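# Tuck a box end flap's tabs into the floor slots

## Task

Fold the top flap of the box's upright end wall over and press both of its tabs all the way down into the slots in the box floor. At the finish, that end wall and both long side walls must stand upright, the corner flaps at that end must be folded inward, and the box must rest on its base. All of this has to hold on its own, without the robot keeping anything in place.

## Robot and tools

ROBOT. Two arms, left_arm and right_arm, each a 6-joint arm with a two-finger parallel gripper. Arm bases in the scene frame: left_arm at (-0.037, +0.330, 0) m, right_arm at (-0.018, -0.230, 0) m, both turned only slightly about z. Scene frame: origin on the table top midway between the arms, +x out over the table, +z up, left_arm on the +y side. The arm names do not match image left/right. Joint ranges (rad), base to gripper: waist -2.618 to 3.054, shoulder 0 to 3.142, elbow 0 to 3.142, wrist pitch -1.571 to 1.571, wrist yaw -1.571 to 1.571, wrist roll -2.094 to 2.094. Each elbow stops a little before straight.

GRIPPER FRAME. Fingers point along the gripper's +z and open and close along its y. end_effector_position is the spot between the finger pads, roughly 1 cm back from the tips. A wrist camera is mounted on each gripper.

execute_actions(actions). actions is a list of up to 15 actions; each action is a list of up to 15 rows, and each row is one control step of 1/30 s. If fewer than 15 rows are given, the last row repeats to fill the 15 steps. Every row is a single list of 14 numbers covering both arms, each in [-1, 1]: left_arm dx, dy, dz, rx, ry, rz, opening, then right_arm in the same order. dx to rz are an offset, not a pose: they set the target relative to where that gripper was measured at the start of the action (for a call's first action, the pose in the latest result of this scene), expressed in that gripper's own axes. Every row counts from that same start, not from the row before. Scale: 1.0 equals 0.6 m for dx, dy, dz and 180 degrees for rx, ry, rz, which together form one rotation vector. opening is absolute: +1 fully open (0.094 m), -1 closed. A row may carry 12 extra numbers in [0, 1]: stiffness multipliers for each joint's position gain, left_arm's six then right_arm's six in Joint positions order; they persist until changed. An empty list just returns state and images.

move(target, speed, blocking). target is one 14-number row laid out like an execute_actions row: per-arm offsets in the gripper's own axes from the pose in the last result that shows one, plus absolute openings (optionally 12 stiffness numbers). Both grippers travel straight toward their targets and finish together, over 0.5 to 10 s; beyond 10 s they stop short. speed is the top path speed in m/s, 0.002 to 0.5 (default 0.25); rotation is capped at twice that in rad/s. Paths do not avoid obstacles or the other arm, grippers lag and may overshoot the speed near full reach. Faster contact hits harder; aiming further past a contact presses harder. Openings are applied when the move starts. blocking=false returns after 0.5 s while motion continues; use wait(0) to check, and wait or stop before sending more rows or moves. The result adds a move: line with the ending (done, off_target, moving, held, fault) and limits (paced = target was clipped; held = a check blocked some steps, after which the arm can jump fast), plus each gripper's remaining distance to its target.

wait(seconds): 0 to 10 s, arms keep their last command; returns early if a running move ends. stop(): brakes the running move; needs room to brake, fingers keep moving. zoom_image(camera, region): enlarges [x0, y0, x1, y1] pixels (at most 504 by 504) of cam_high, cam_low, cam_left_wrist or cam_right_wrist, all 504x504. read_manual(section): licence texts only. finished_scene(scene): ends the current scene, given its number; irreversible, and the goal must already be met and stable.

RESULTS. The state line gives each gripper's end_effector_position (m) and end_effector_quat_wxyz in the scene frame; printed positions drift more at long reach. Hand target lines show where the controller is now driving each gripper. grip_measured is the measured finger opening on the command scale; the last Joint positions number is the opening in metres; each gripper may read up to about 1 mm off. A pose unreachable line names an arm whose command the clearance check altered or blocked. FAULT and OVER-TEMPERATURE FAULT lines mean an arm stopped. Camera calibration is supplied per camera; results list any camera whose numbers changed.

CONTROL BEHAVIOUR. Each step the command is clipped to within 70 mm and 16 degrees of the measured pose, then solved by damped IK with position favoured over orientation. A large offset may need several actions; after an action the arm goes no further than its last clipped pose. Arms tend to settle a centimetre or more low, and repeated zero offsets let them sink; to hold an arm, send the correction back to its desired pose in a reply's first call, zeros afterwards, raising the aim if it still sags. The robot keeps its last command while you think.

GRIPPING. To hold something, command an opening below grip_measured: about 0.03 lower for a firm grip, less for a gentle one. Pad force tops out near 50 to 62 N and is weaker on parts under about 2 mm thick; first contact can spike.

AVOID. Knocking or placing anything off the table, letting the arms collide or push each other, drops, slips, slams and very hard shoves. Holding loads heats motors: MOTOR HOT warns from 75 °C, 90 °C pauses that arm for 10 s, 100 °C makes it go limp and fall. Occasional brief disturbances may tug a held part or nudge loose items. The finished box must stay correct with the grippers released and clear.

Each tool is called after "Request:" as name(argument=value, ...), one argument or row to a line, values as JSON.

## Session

Request:
execute_actions(
  actions=[],
)

Scene clock: 0.00 s.
left_arm: end_effector_position=(+0.3407, +0.3536, +0.4122) grip_measured=-0.380 end_effector_quat_wxyz=(+0.709, -0.025, +0.705, +0.022) | right_arm: end_effector_position=(+0.3633, -0.2156, +0.4008) grip_measured=+1.000 end_effector_quat_wxyz=(+0.700, -0.003, +0.714, +0.015)
Joint positions: left_arm=[-0.009  1.038  1.058 -0.014 -0.017 -0.005  0.029] | right_arm=[-0.003  1.046  1.04  -0.014  0.015  0.017  0.094]
Joint velocities: left_arm=[-0.002 -0.012  0.007  0.007 -0.051 -0.022  0.   ] | right_arm=[-0.002  0.002  0.017  0.022 -0.022  0.007  0.   ]
Hand target (left_arm): +0.338, +0.353, +0.420; +0.715, -0.026, +0.698, +0.022
Hand target (right_arm): +0.362, -0.216, +0.398; +0.695, -0.004, +0.718, +0.015
Joint stiffness scale: left_arm=[1. 1. 1. 1. 1. 1.] | right_arm=[1. 1. 1. 1. 1. 1.]

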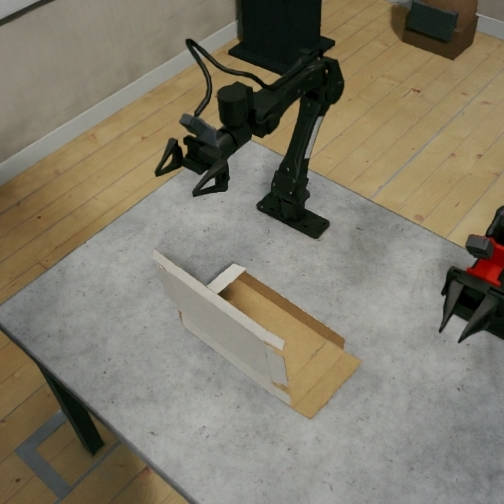

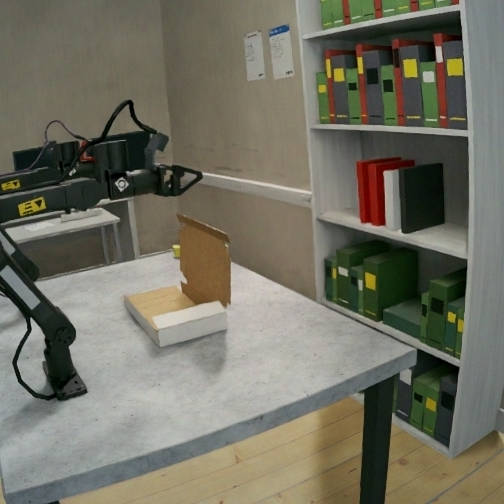

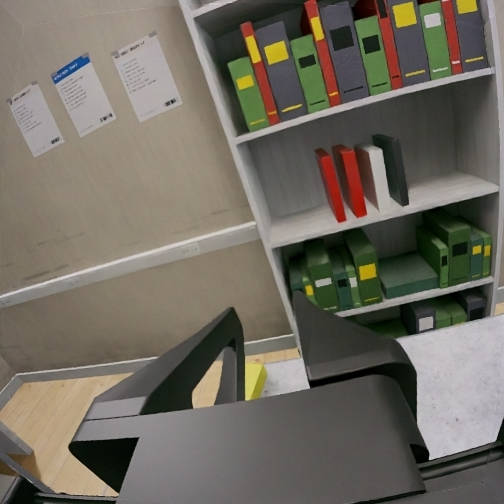

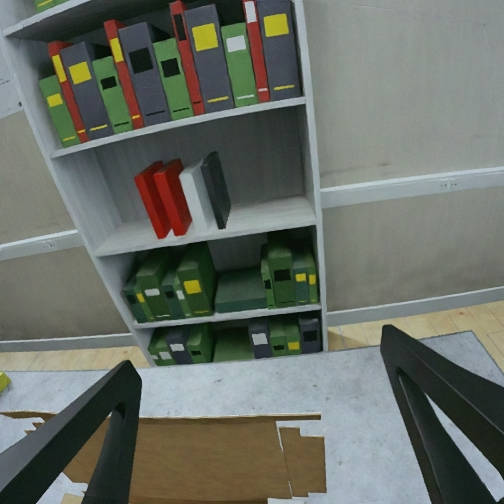

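Request:
move(
  target=[0,0,0,0,0,0,-0.38,0.3,0.07,-0.1,0,0.37,0,0.3],
)

Scene clock: 5.70 s.
left_arm: end_effector_position=(+0.3407, +0.3536, +0.4122) grip_measured=-0.380 end_effector_quat_wxyz=(+0.709, -0.025, +0.705, +0.022) | right_arm: end_effector_position=(+0.2979, -0.1805, +0.2183) grip_measured=+0.302 end_effector_quat_wxyz=(+0.195, -0.009, +0.981, -0.007)
Joint positions: left_arm=[-0.009  1.038  1.058 -0.014 -0.017 -0.005  0.029] | right_arm=[ 0.155  1.433  1.466 -1.22   0.086  0.164  0.061]
Joint velocities: left_arm=[-0.007  0.007  0.002  0.037 -0.022  0.022  0.   ] | right_arm=[-0.007  0.002 -0.007 -0.007 -0.066  0.066 -0.   ]
Hand target (left_arm): +0.341, +0.354, +0.412; +0.709, -0.025, +0.705, +0.022
Hand target (right_arm): +0.298, -0.177, +0.224; +0.195, -0.011, +0.981, -0.003
Off the commanded pose (left_arm): 0.000 m, 0 deg.
Off the commanded pose (right_arm): 0.009 m, 2 deg.
Joint stiffness scale: left_arm=[1. 1. 1. 1. 1. 1.] | right_arm=[1. 1. 1. 1. 1. 1.]
move: done
camera_calibration (this result's frames):
cam_right_wrist: T_world_to_cam=[[-0.13974, -0.989953, -0.0215918, -0.132677], [-0.982131, 0.135794, 0.130305, 0.328971], [-0.126063, 0.0394147, -0.991239, 0.357094], [0, 0, 0, 1]] pos_world=[0.349569, -0.190091, 0.308234]

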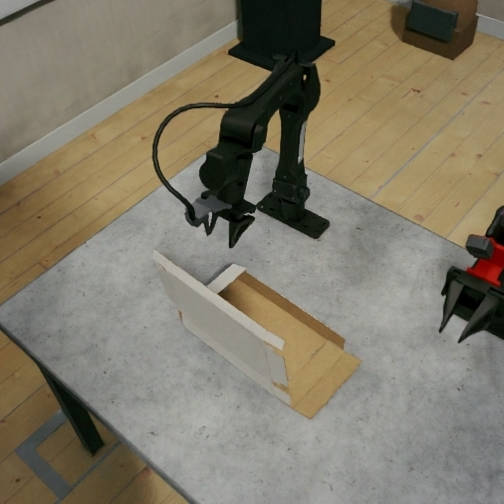

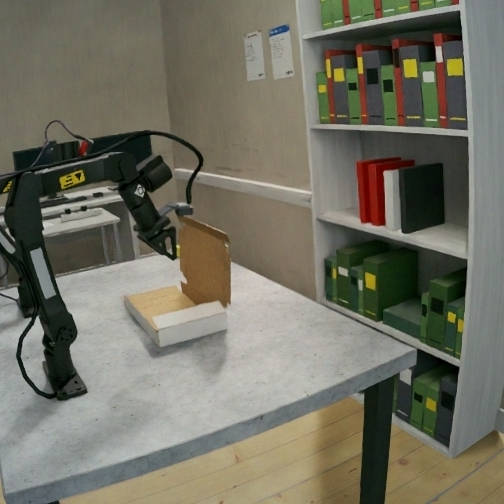

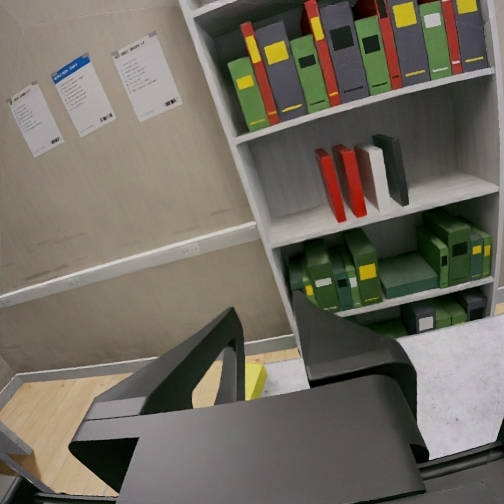

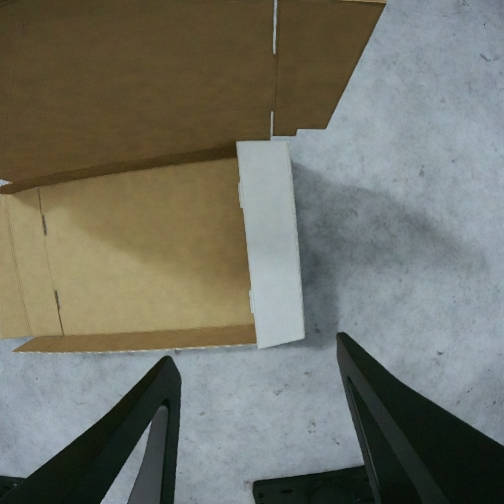

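Request:
move(
  target=[0,0,0,0,0,0,-0.38,0.05,-0.055,0.17,0,0,0,0.3],
)

Scene clock: 9.80 s.
left_arm: end_effector_position=(+0.3407, +0.3536, +0.4122) grip_measured=-0.380 end_effector_quat_wxyz=(+0.709, -0.025, +0.705, +0.022) | right_arm: end_effector_position=(+0.3153, -0.2120, +0.1210) grip_measured=+0.302 end_effector_quat_wxyz=(+0.205, -0.008, +0.979, -0.008)
Joint positions: left_arm=[-0.009  1.038  1.058 -0.014 -0.017 -0.005  0.029] | right_arm=[ 0.027  1.436  1.07  -0.795  0.04   0.046  0.061]
Joint velocities: left_arm=[ 0.007 -0.012  0.007 -0.051  0.051  0.022 -0.001] | right_arm=[ 0.002 -0.012  0.002 -0.037 -0.007  0.007 -0.   ]
Hand target (left_arm): +0.341, +0.354, +0.412; +0.709, -0.025, +0.705, +0.022
Hand target (right_arm): +0.311, -0.213, +0.113; +0.194, -0.009, +0.981, -0.006
Off the commanded pose (left_arm): 0.000 m, 0 deg.
Off the commanded pose (right_arm): 0.010 m, 1 deg.
Joint stiffness scale: left_arm=[1. 1. 1. 1. 1. 1.] | right_arm=[1. 1. 1. 1. 1. 1.]
move: done
camera_calibration (this result's frames):
cam_right_wrist: T_world_to_cam=[[-0.141114, -0.989701, -0.0240561, -0.162801], [-0.984265, 0.137646, 0.110801, 0.366489], [-0.106348, 0.0393131, -0.993551, 0.258105], [0, 0, 0, 1]] pos_world=[0.365197, -0.221717, 0.211917]

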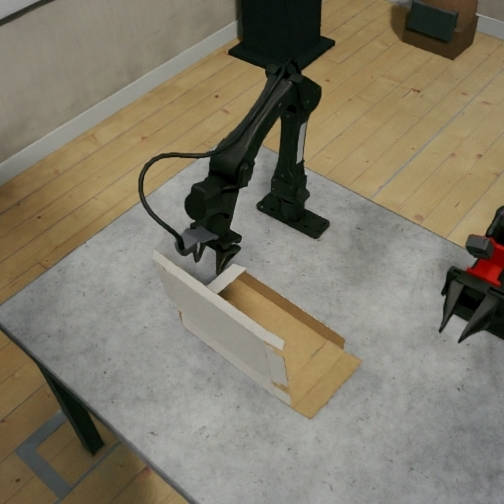

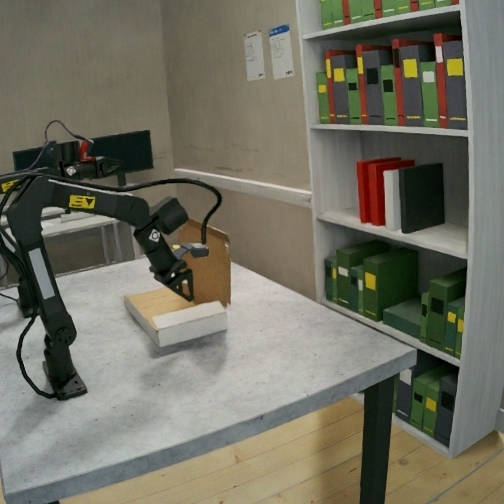

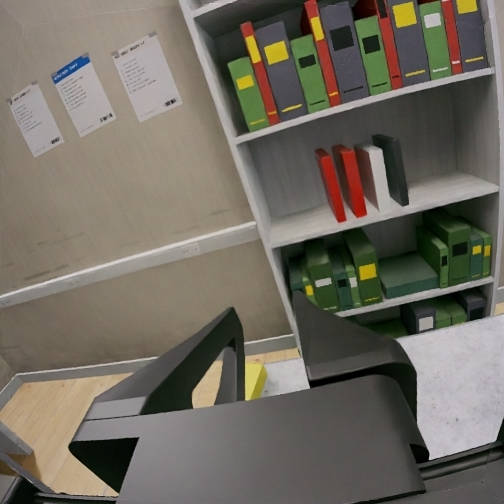

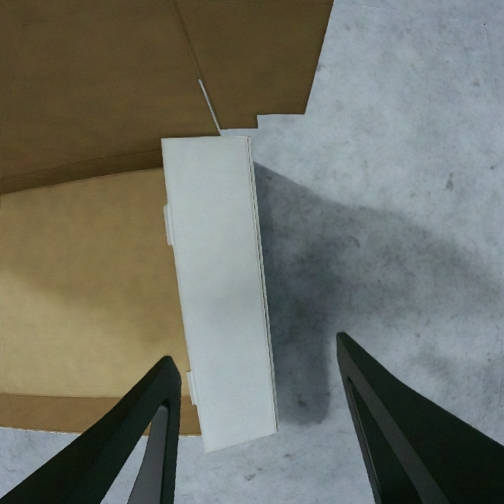

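Request:
move(
  target=[0,0,0,0,0,0,-0.38,0.01,-0.022,0.03,0,0,0,0.3],
)

Request:
move(
  target=[0,0,0,0,0,0,-0.38,0.035,0,0.1,0,0,0,0.3],
  speed=0.04,
)

Request:
move(
  target=[0,0,0,0,0,0,-0.38,0,0,0,0,0,0,-0.5],
  speed=0.04,
)

Scene clock: 14.33 s.
left_arm: end_effector_position=(+0.3407, +0.3536, +0.4122) grip_measured=-0.380 end_effector_quat_wxyz=(+0.709, -0.025, +0.705, +0.022) | right_arm: end_effector_position=(+0.3227, -0.2239, +0.1131) grip_measured=+0.302 end_effector_quat_wxyz=(+0.219, -0.007, +0.976, -0.009)
Joint positions: left_arm=[-0.009  1.038  1.058 -0.014 -0.017 -0.005  0.029] | right_arm=[-0.017  1.443  1.033 -0.72   0.026  0.007  0.061]
Joint velocities: left_arm=[ 0.002  0.002 -0.002  0.037 -0.037  0.022  0.   ] | right_arm=[ 0.002 -0.012 -0.012  0.022  0.022 -0.095 -0.   ]
Hand target (left_arm): +0.341, +0.354, +0.412; +0.709, -0.025, +0.705, +0.022
Hand target (right_arm): +0.317, -0.225, +0.102; +0.204, -0.008, +0.979, -0.007
Off the commanded pose (left_arm): 0.000 m, 0 deg.
Off the commanded pose (right_arm): 0.012 m, 2 deg.
Joint stiffness scale: left_arm=[1. 1. 1. 1. 1. 1.] | right_arm=[1. 1. 1. 1. 1. 1.]
move: off_target (right_arm)
camera_calibration (this result's frames):
cam_right_wrist: T_world_to_cam=[[-0.142985, -0.989374, -0.0263442, -0.172816], [-0.986661, 0.140399, 0.0823865, 0.380887], [-0.0778124, 0.0377729, -0.996252, 0.24225], [0, 0, 0, 1]] pos_world=[0.369946, -0.233606, 0.205409]

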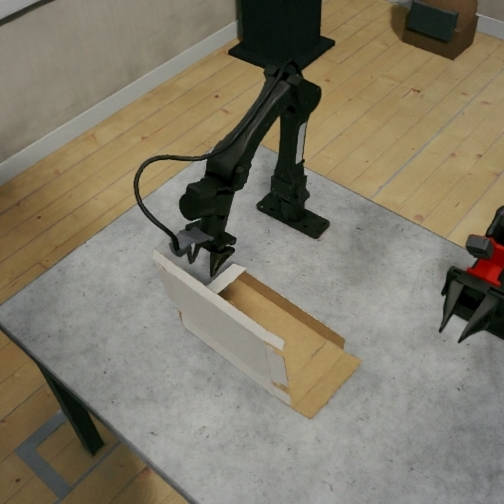

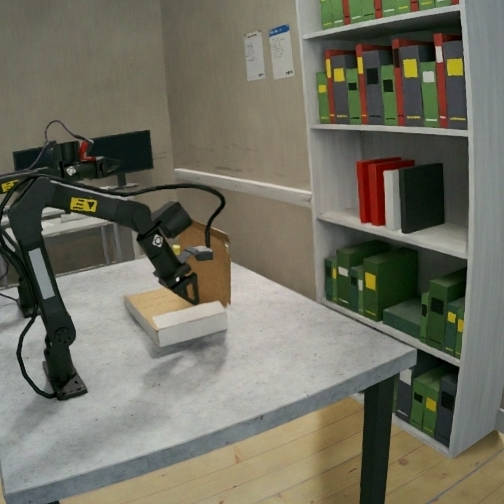

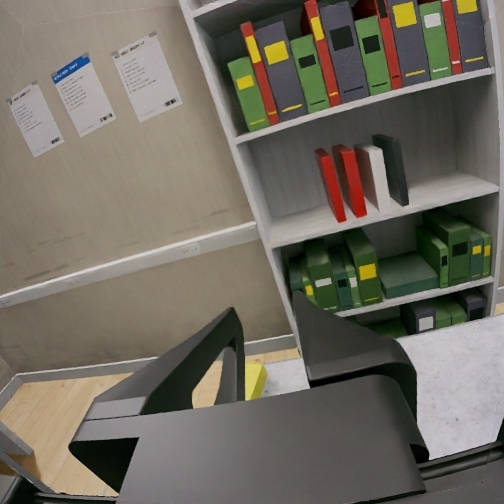

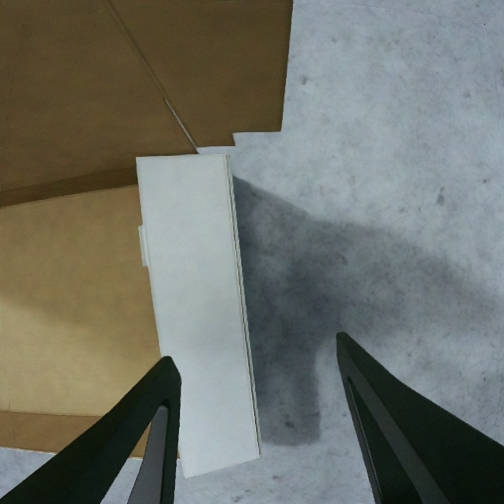

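Scene clock: 16.30 s.
left_arm: end_effector_position=(+0.3407, +0.3536, +0.4122) grip_measured=-0.380 end_effector_quat_wxyz=(+0.709, -0.025, +0.705, +0.022) | right_arm: end_effector_position=(+0.3432, -0.2234, +0.0702) grip_measured=+0.302 end_effector_quat_wxyz=(+0.249, -0.007, +0.968, -0.008)
Joint positions: left_arm=[-0.009  1.038  1.058 -0.014 -0.017 -0.005  0.029] | right_arm=[-0.017  1.524  0.899 -0.442  0.026  0.007  0.061]
Joint velocities: left_arm=[-0.002 -0.007 -0.012  0.022  0.022  0.022 -0.   ] | right_arm=[-0.007 -0.007 -0.002  0.007  0.022  0.022  0.   ]
Hand target (left_arm): +0.341, +0.354, +0.412; +0.709, -0.025, +0.705, +0.022
Hand target (right_arm): +0.330, -0.225, +0.051; +0.218, -0.007, +0.976, -0.009
Off the commanded pose (left_arm): 0.000 m, 0 deg.
Off the commanded pose (right_arm): 0.025 m, 4 deg.
Joint stiffness scale: left_arm=[1. 1. 1. 1. 1. 1.] | right_arm=[1. 1. 1. 1. 1. 1.]
move: off_target (right_arm)
camera_calibration (this result's frames):
cam_right_wrist: T_world_to_cam=[[-0.140977, -0.989319, -0.0370606, -0.170379], [-0.989905, 0.14031, 0.0200512, 0.410043], [-0.0146371, 0.0395132, -0.999112, 0.17999], [0, 0, 0, 1]] pos_world=[0.384519, -0.233204, 0.165294]

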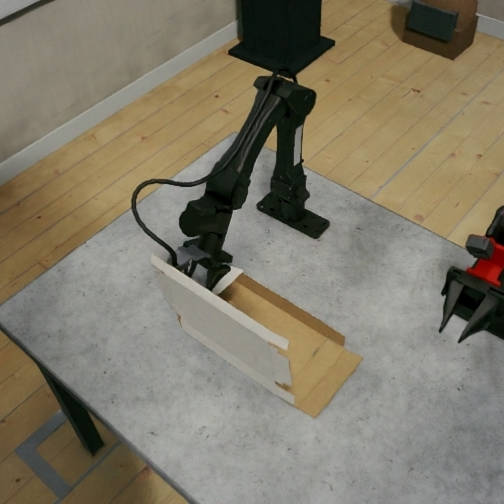

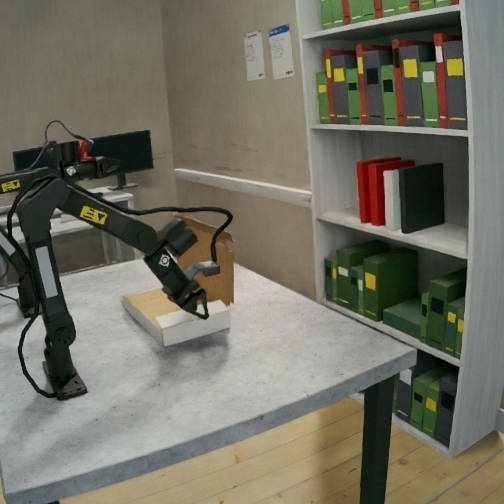

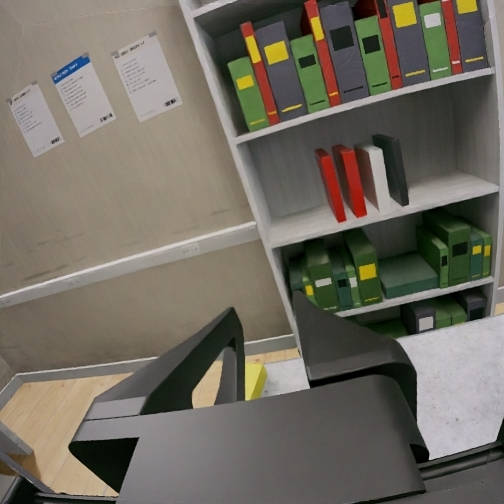

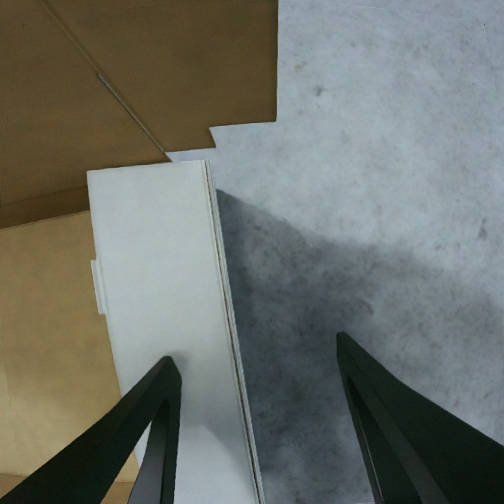

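Scene clock: 16.80 s.
left_arm: end_effector_position=(+0.3407, +0.3536, +0.4122) grip_measured=-0.380 end_effector_quat_wxyz=(+0.709, -0.025, +0.705, +0.022) | right_arm: end_effector_position=(+0.3440, -0.2234, +0.0706) grip_measured=-0.498 end_effector_quat_wxyz=(+0.251, -0.007, +0.968, -0.008)
Joint positions: left_arm=[-0.009  1.038  1.058 -0.014 -0.017 -0.005  0.029] | right_arm=[-0.017  1.524  0.899 -0.439  0.026  0.007  0.024]
Joint velocities: left_arm=[ 0.007 -0.007 -0.007 -0.037 -0.022  0.037  0.   ] | right_arm=[ 0.007  0.002 -0.007  0.051 -0.022  0.037  0.   ]
Hand target (left_arm): +0.341, +0.354, +0.412; +0.709, -0.025, +0.705, +0.022
Hand target (right_arm): +0.343, -0.223, +0.070; +0.250, -0.007, +0.968, -0.008
Off the commanded pose (left_arm): 0.000 m, 0 deg.
Off the commanded pose (right_arm): 0.001 m, 0 deg.
Joint stiffness scale: left_arm=[1. 1. 1. 1. 1. 1.] | right_arm=[1. 1. 1. 1. 1. 1.]
move: done
camera_calibration (this result's frames):
cam_right_wrist: T_world_to_cam=[[-0.140849, -0.989315, -0.0376377, -0.170241], [-0.989968, 0.140308, 0.016667, 0.411031], [-0.0112081, 0.0396077, -0.999152, 0.179257], [0, 0, 0, 1]] pos_world=[0.384939, -0.233193, 0.165847]

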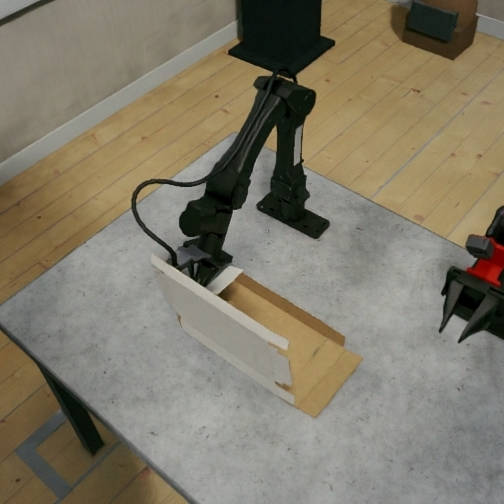

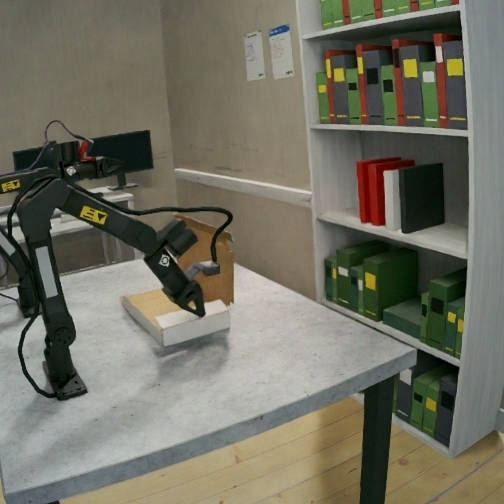

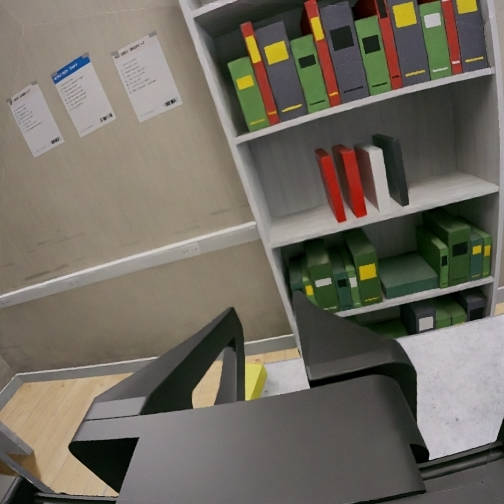

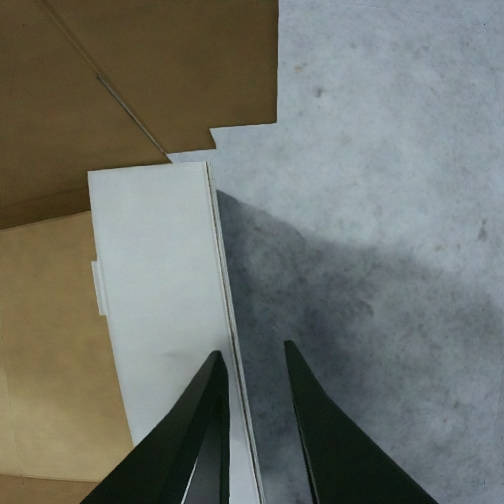

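Request:
move(
  target=[0,0,0,0,0,0,-0.38,0,0.037,-0.05,0,-0.03,0,0.3],
  speed=0.1,
)

Request:
move(
  target=[0,0,0,0,0,0,-0.38,0.05,0,0.08,0,0,0,0.3],
  speed=0.04,
)

Scene clock: 20.43 s.
left_arm: end_effector_position=(+0.3407, +0.3536, +0.4122) grip_measured=-0.380 end_effector_quat_wxyz=(+0.709, -0.025, +0.705, +0.022) | right_arm: end_effector_position=(+0.3358, -0.2012, +0.1007) grip_measured=+0.298 end_effector_quat_wxyz=(+0.302, -0.009, +0.953, -0.004)
Joint positions: left_arm=[-0.009  1.038  1.058 -0.014 -0.017 -0.005  0.029] | right_arm=[ 0.066  1.386  0.847 -0.421  0.066  0.072  0.061]
Joint velocities: left_arm=[-0.007  0.007 -0.002  0.037 -0.007 -0.081 -0.   ] | right_arm=[ 0.002 -0.002 -0.012 -0.037  0.022 -0.051 -0.   ]
Hand target (left_arm): +0.341, +0.354, +0.412; +0.709, -0.025, +0.705, +0.022
Hand target (right_arm): +0.329, -0.202, +0.096; +0.297, -0.007, +0.955, -0.008
Off the commanded pose (left_arm): 0.000 m, 0 deg.
Off the commanded pose (right_arm): 0.008 m, 1 deg.
Joint stiffness scale: left_arm=[1. 1. 1. 1. 1. 1.] | right_arm=[1. 1. 1. 1. 1. 1.]
move: done
camera_calibration (this result's frames):
cam_right_wrist: T_world_to_cam=[[-0.128535, -0.989919, -0.0594947, -0.150404], [-0.98718, 0.133443, -0.0875741, 0.407478], [0.0946303, 0.0474756, -0.99438, 0.173925], [0, 0, 0, 1]] pos_world=[0.366464, -0.21152, 0.199684]

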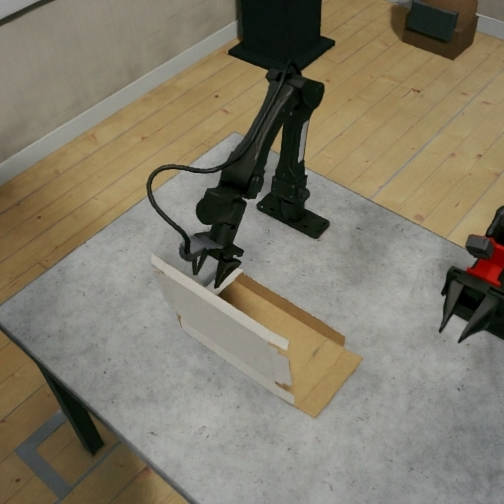

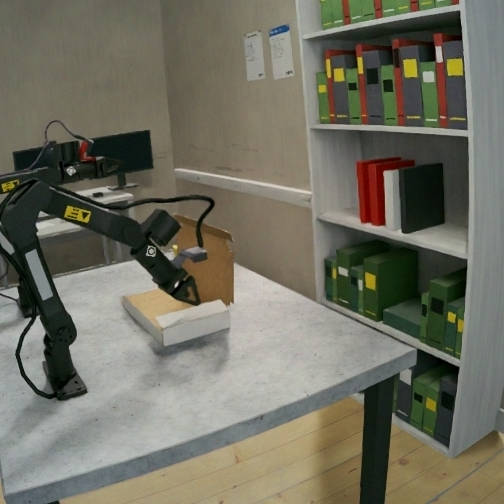

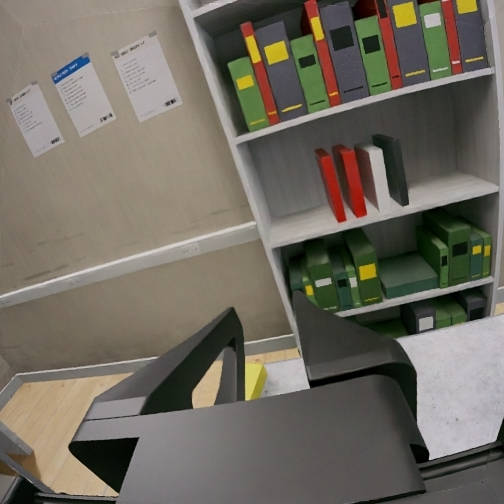

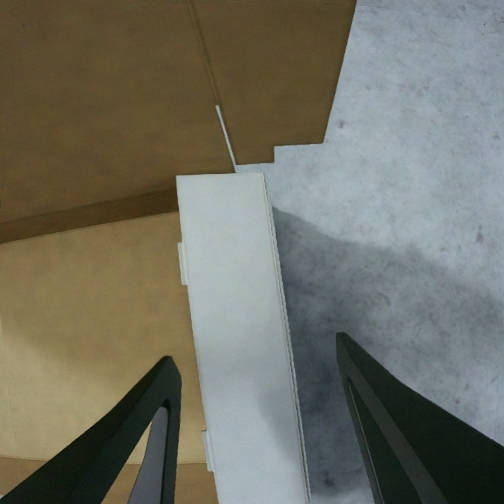

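Scene clock: 22.33 s.
left_arm: end_effector_position=(+0.3407, +0.3536, +0.4122) grip_measured=-0.380 end_effector_quat_wxyz=(+0.709, -0.025, +0.705, +0.022) | right_arm: end_effector_position=(+0.3472, -0.1999, +0.0561) grip_measured=+0.298 end_effector_quat_wxyz=(+0.318, -0.008, +0.948, -0.003)
Joint positions: left_arm=[-0.009  1.038  1.058 -0.014 -0.017 -0.005  0.029] | right_arm=[ 0.066  1.493  0.725 -0.159  0.066  0.072  0.061]
Joint velocities: left_arm=[-0.017 -0.012 -0.002  0.037 -0.022 -0.051 -0.001] | right_arm=[-0.012 -0.002 -0.007  0.007  0.066  0.037  0.   ]
Hand target (left_arm): +0.341, +0.354, +0.412; +0.709, -0.025, +0.705, +0.022
Hand target (right_arm): +0.339, -0.202, +0.045; +0.302, -0.009, +0.953, -0.004
Off the commanded pose (left_arm): 0.000 m, 0 deg.
Off the commanded pose (right_arm): 0.015 m, 2 deg.
Joint stiffness scale: left_arm=[1. 1. 1. 1. 1. 1.] | right_arm=[1. 1. 1. 1. 1. 1.]
move: off_target (right_arm)
camera_calibration (this result's frames):
cam_right_wrist: T_world_to_cam=[[-0.126494, -0.989692, -0.0671505, -0.150563], [-0.983853, 0.133813, -0.118858, 0.415361], [0.126619, 0.0510313, -0.990638, 0.117861], [0, 0, 0, 1]] pos_world=[0.374685, -0.210606, 0.156016]

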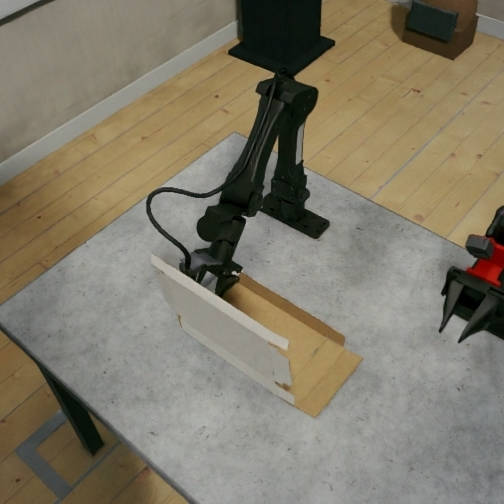

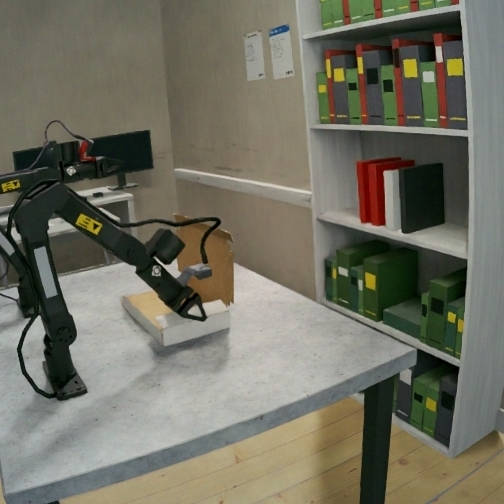

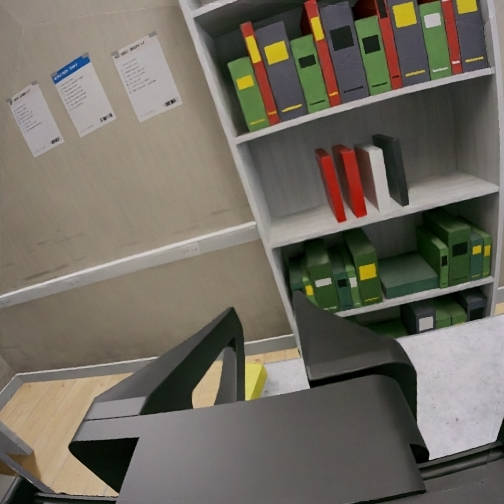

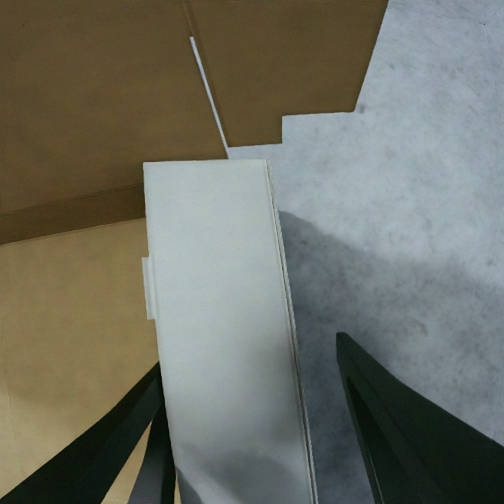

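Request:
move(
  target=[0,0,0,0,0,0,-0.38,-0.07,0,-0.07,0,0.05,0,0.3],
  speed=0.1,
)

Request:
move(
  target=[0,0,0,0,0,0,-0.38,0,-0.02,0,0,0,0,0.3],
  speed=0.1,
)

Request:
move(
  target=[0,0,0,0,0,0,-0.38,0.06,0,0.1,0,0,0,0.3],
  speed=0.04,
)

Scene clock: 26.93 s.
left_arm: end_effector_position=(+0.3407, +0.3536, +0.4122) grip_measured=-0.380 end_effector_quat_wxyz=(+0.709, -0.025, +0.705, +0.022) | right_arm: end_effector_position=(+0.3533, -0.1983, +0.1140) grip_measured=+0.298 end_effector_quat_wxyz=(+0.249, -0.011, +0.968, -0.007)
Joint positions: left_arm=[-0.009  1.038  1.058 -0.014 -0.017 -0.005  0.029] | right_arm=[ 0.066  1.519  1.078 -0.629  0.061  0.072  0.061]
Joint velocities: left_arm=[ 0.002  0.002  0.007 -0.051 -0.007 -0.066  0.   ] | right_arm=[-0.012 -0.002  0.002 -0.037  0.007 -0.007 -0.001]
Hand target (left_arm): +0.341, +0.354, +0.412; +0.709, -0.025, +0.705, +0.022
Hand target (right_arm): +0.354, -0.199, +0.116; +0.243, -0.008, +0.970, -0.005
Off the commanded pose (left_arm): 0.000 m, 0 deg.
Off the commanded pose (right_arm): 0.002 m, 1 deg.
Joint stiffness scale: left_arm=[1. 1. 1. 1. 1. 1.] | right_arm=[1. 1. 1. 1. 1. 1.]
move: done
camera_calibration (this result's frames):
cam_right_wrist: T_world_to_cam=[[-0.131117, -0.990661, -0.0374068, -0.146231], [-0.991237, 0.130395, 0.0211504, 0.414011], [-0.0160752, 0.0398521, -0.999076, 0.223566], [0, 0, 0, 1]] pos_world=[0.394803, -0.207759, 0.209133]

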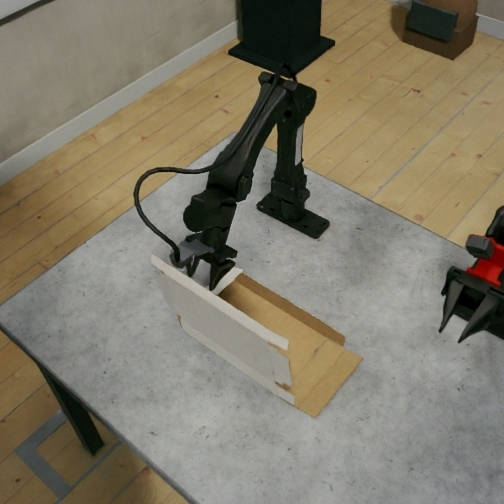

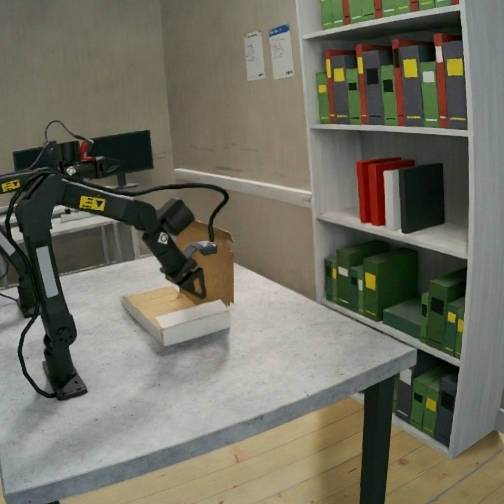

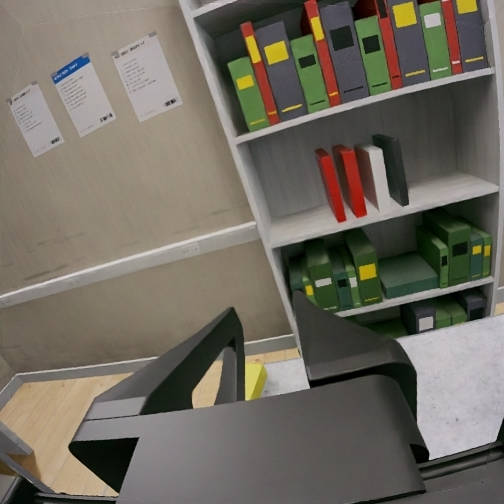

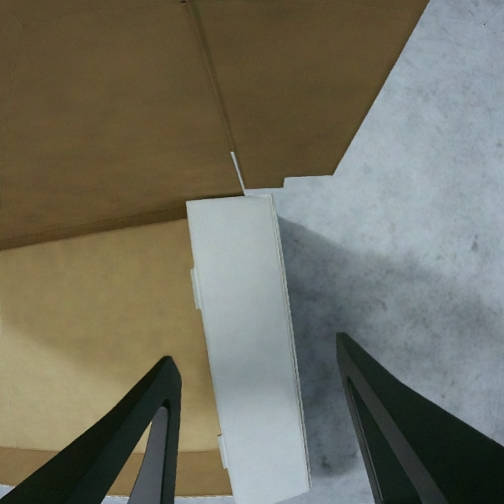

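Scene clock: 27.63 s.
left_arm: end_effector_position=(+0.3407, +0.3536, +0.4122) grip_measured=-0.380 end_effector_quat_wxyz=(+0.709, -0.025, +0.705, +0.022) | right_arm: end_effector_position=(+0.3542, -0.2091, +0.1140) grip_measured=+0.298 end_effector_quat_wxyz=(+0.248, -0.009, +0.969, -0.009)
Joint positions: left_arm=[-0.009  1.038  1.058 -0.014 -0.017 -0.005  0.029] | right_arm=[ 0.031  1.519  1.078 -0.629  0.048  0.044  0.061]
Joint velocities: left_arm=[-0.007  0.002 -0.007  0.007 -0.051 -0.037  0.   ] | right_arm=[-0.007  0.017 -0.012  0.007  0.007 -0.051 -0.   ]
Hand target (left_arm): +0.341, +0.354, +0.412; +0.709, -0.025, +0.705, +0.022
Hand target (right_arm): +0.354, -0.210, +0.114; +0.249, -0.011, +0.969, -0.006
Off the commanded pose (left_arm): 0.000 m, 0 deg.
Off the commanded pose (right_arm): 0.001 m, 0 deg.
Joint stiffness scale: left_arm=[1. 1. 1. 1. 1. 1.] | right_arm=[1. 1. 1. 1. 1. 1.]
move: done
camera_calibration (this result's frames):
cam_right_wrist: T_world_to_cam=[[-0.135765, -0.990125, -0.0349218, -0.155348], [-0.990598, 0.135062, 0.0217463, 0.416939], [-0.0168149, 0.0375458, -0.999153, 0.223736], [0, 0, 0, 1]] pos_world=[0.395691, -0.218528, 0.209055]

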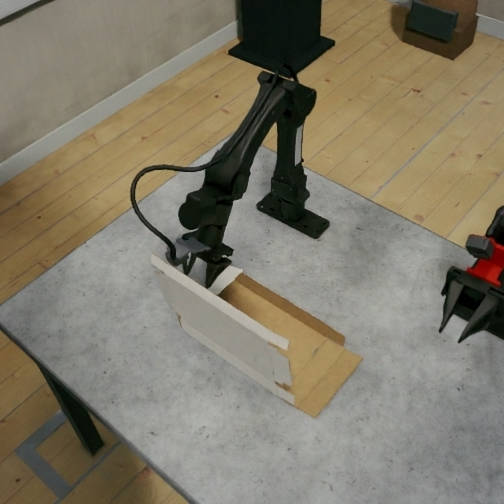

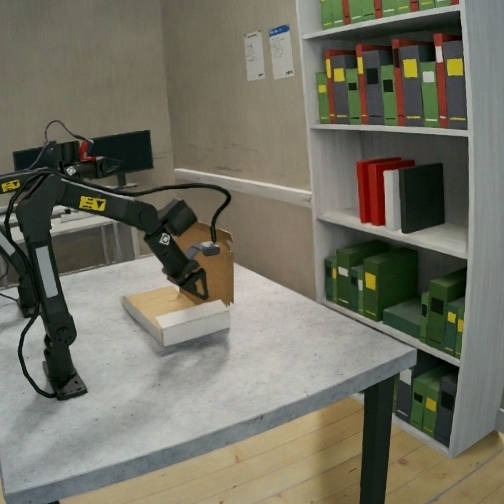

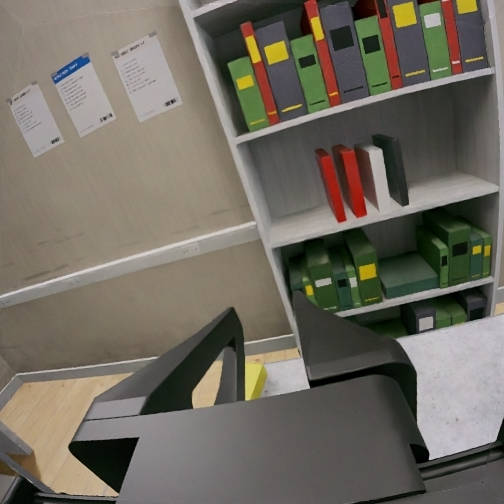

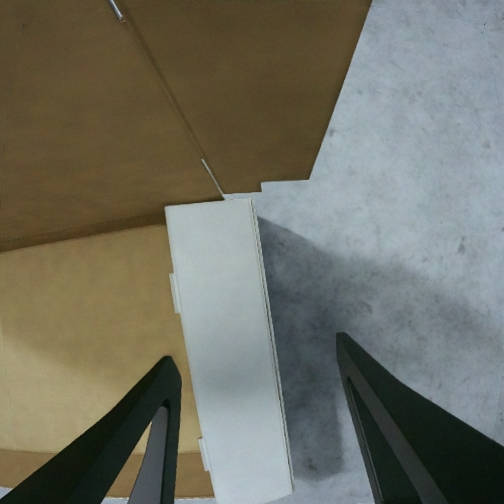

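Scene clock: 29.67 s.
left_arm: end_effector_position=(+0.3407, +0.3536, +0.4122) grip_measured=-0.380 end_effector_quat_wxyz=(+0.709, -0.025, +0.705, +0.022) | right_arm: end_effector_position=(+0.3648, -0.2074, +0.0639) grip_measured=+0.298 end_effector_quat_wxyz=(+0.277, -0.009, +0.961, -0.004)
Joint positions: left_arm=[-0.009  1.038  1.058 -0.014 -0.017 -0.005  0.029] | right_arm=[ 0.031  1.585  0.901 -0.327  0.043  0.044  0.061]
Joint velocities: left_arm=[ 0.002 -0.012 -0.002 -0.081  0.022 -0.022  0.001] | right_arm=[-0.002  0.002  0.002  0.066  0.007 -0.051 -0.001]
Hand target (left_arm): +0.341, +0.354, +0.412; +0.709, -0.025, +0.705, +0.022
Hand target (right_arm): +0.352, -0.210, +0.045; +0.248, -0.009, +0.969, -0.009
Off the commanded pose (left_arm): 0.000 m, 0 deg.
Off the commanded pose (right_arm): 0.024 m, 3 deg.
Joint stiffness scale: left_arm=[1. 1. 1. 1. 1. 1.] | right_arm=[1. 1. 1. 1. 1. 1.]
move: off_target (right_arm)
camera_calibration (this result's frames):
cam_right_wrist: T_world_to_cam=[[-0.130711, -0.99008, -0.0515441, -0.154753], [-0.990513, 0.132639, -0.0359308, 0.431478], [0.0424111, 0.0463586, -0.998024, 0.153947], [0, 0, 0, 1]] pos_world=[0.400628, -0.217586, 0.16117]

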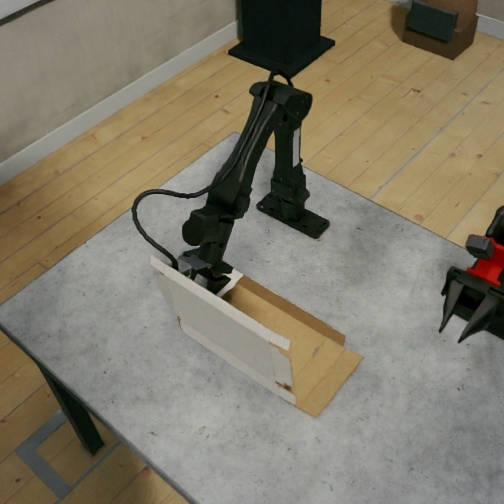

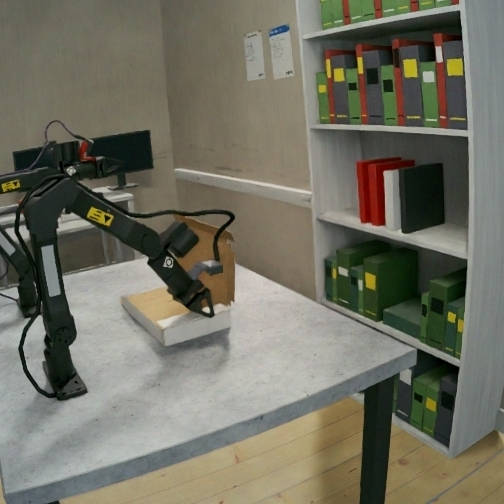

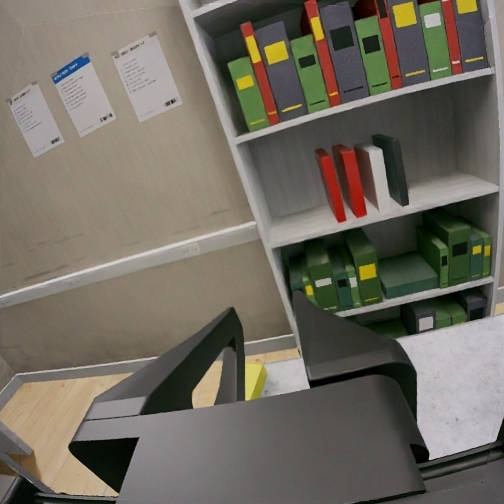

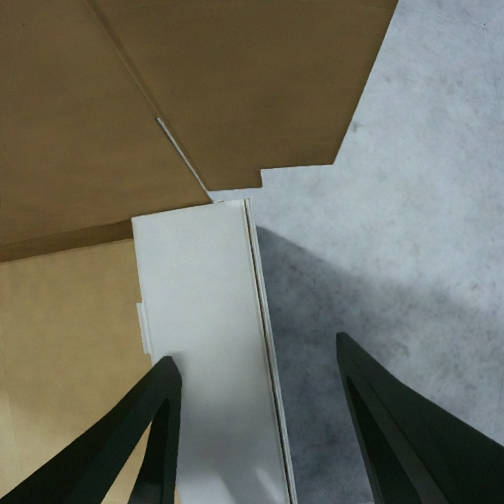

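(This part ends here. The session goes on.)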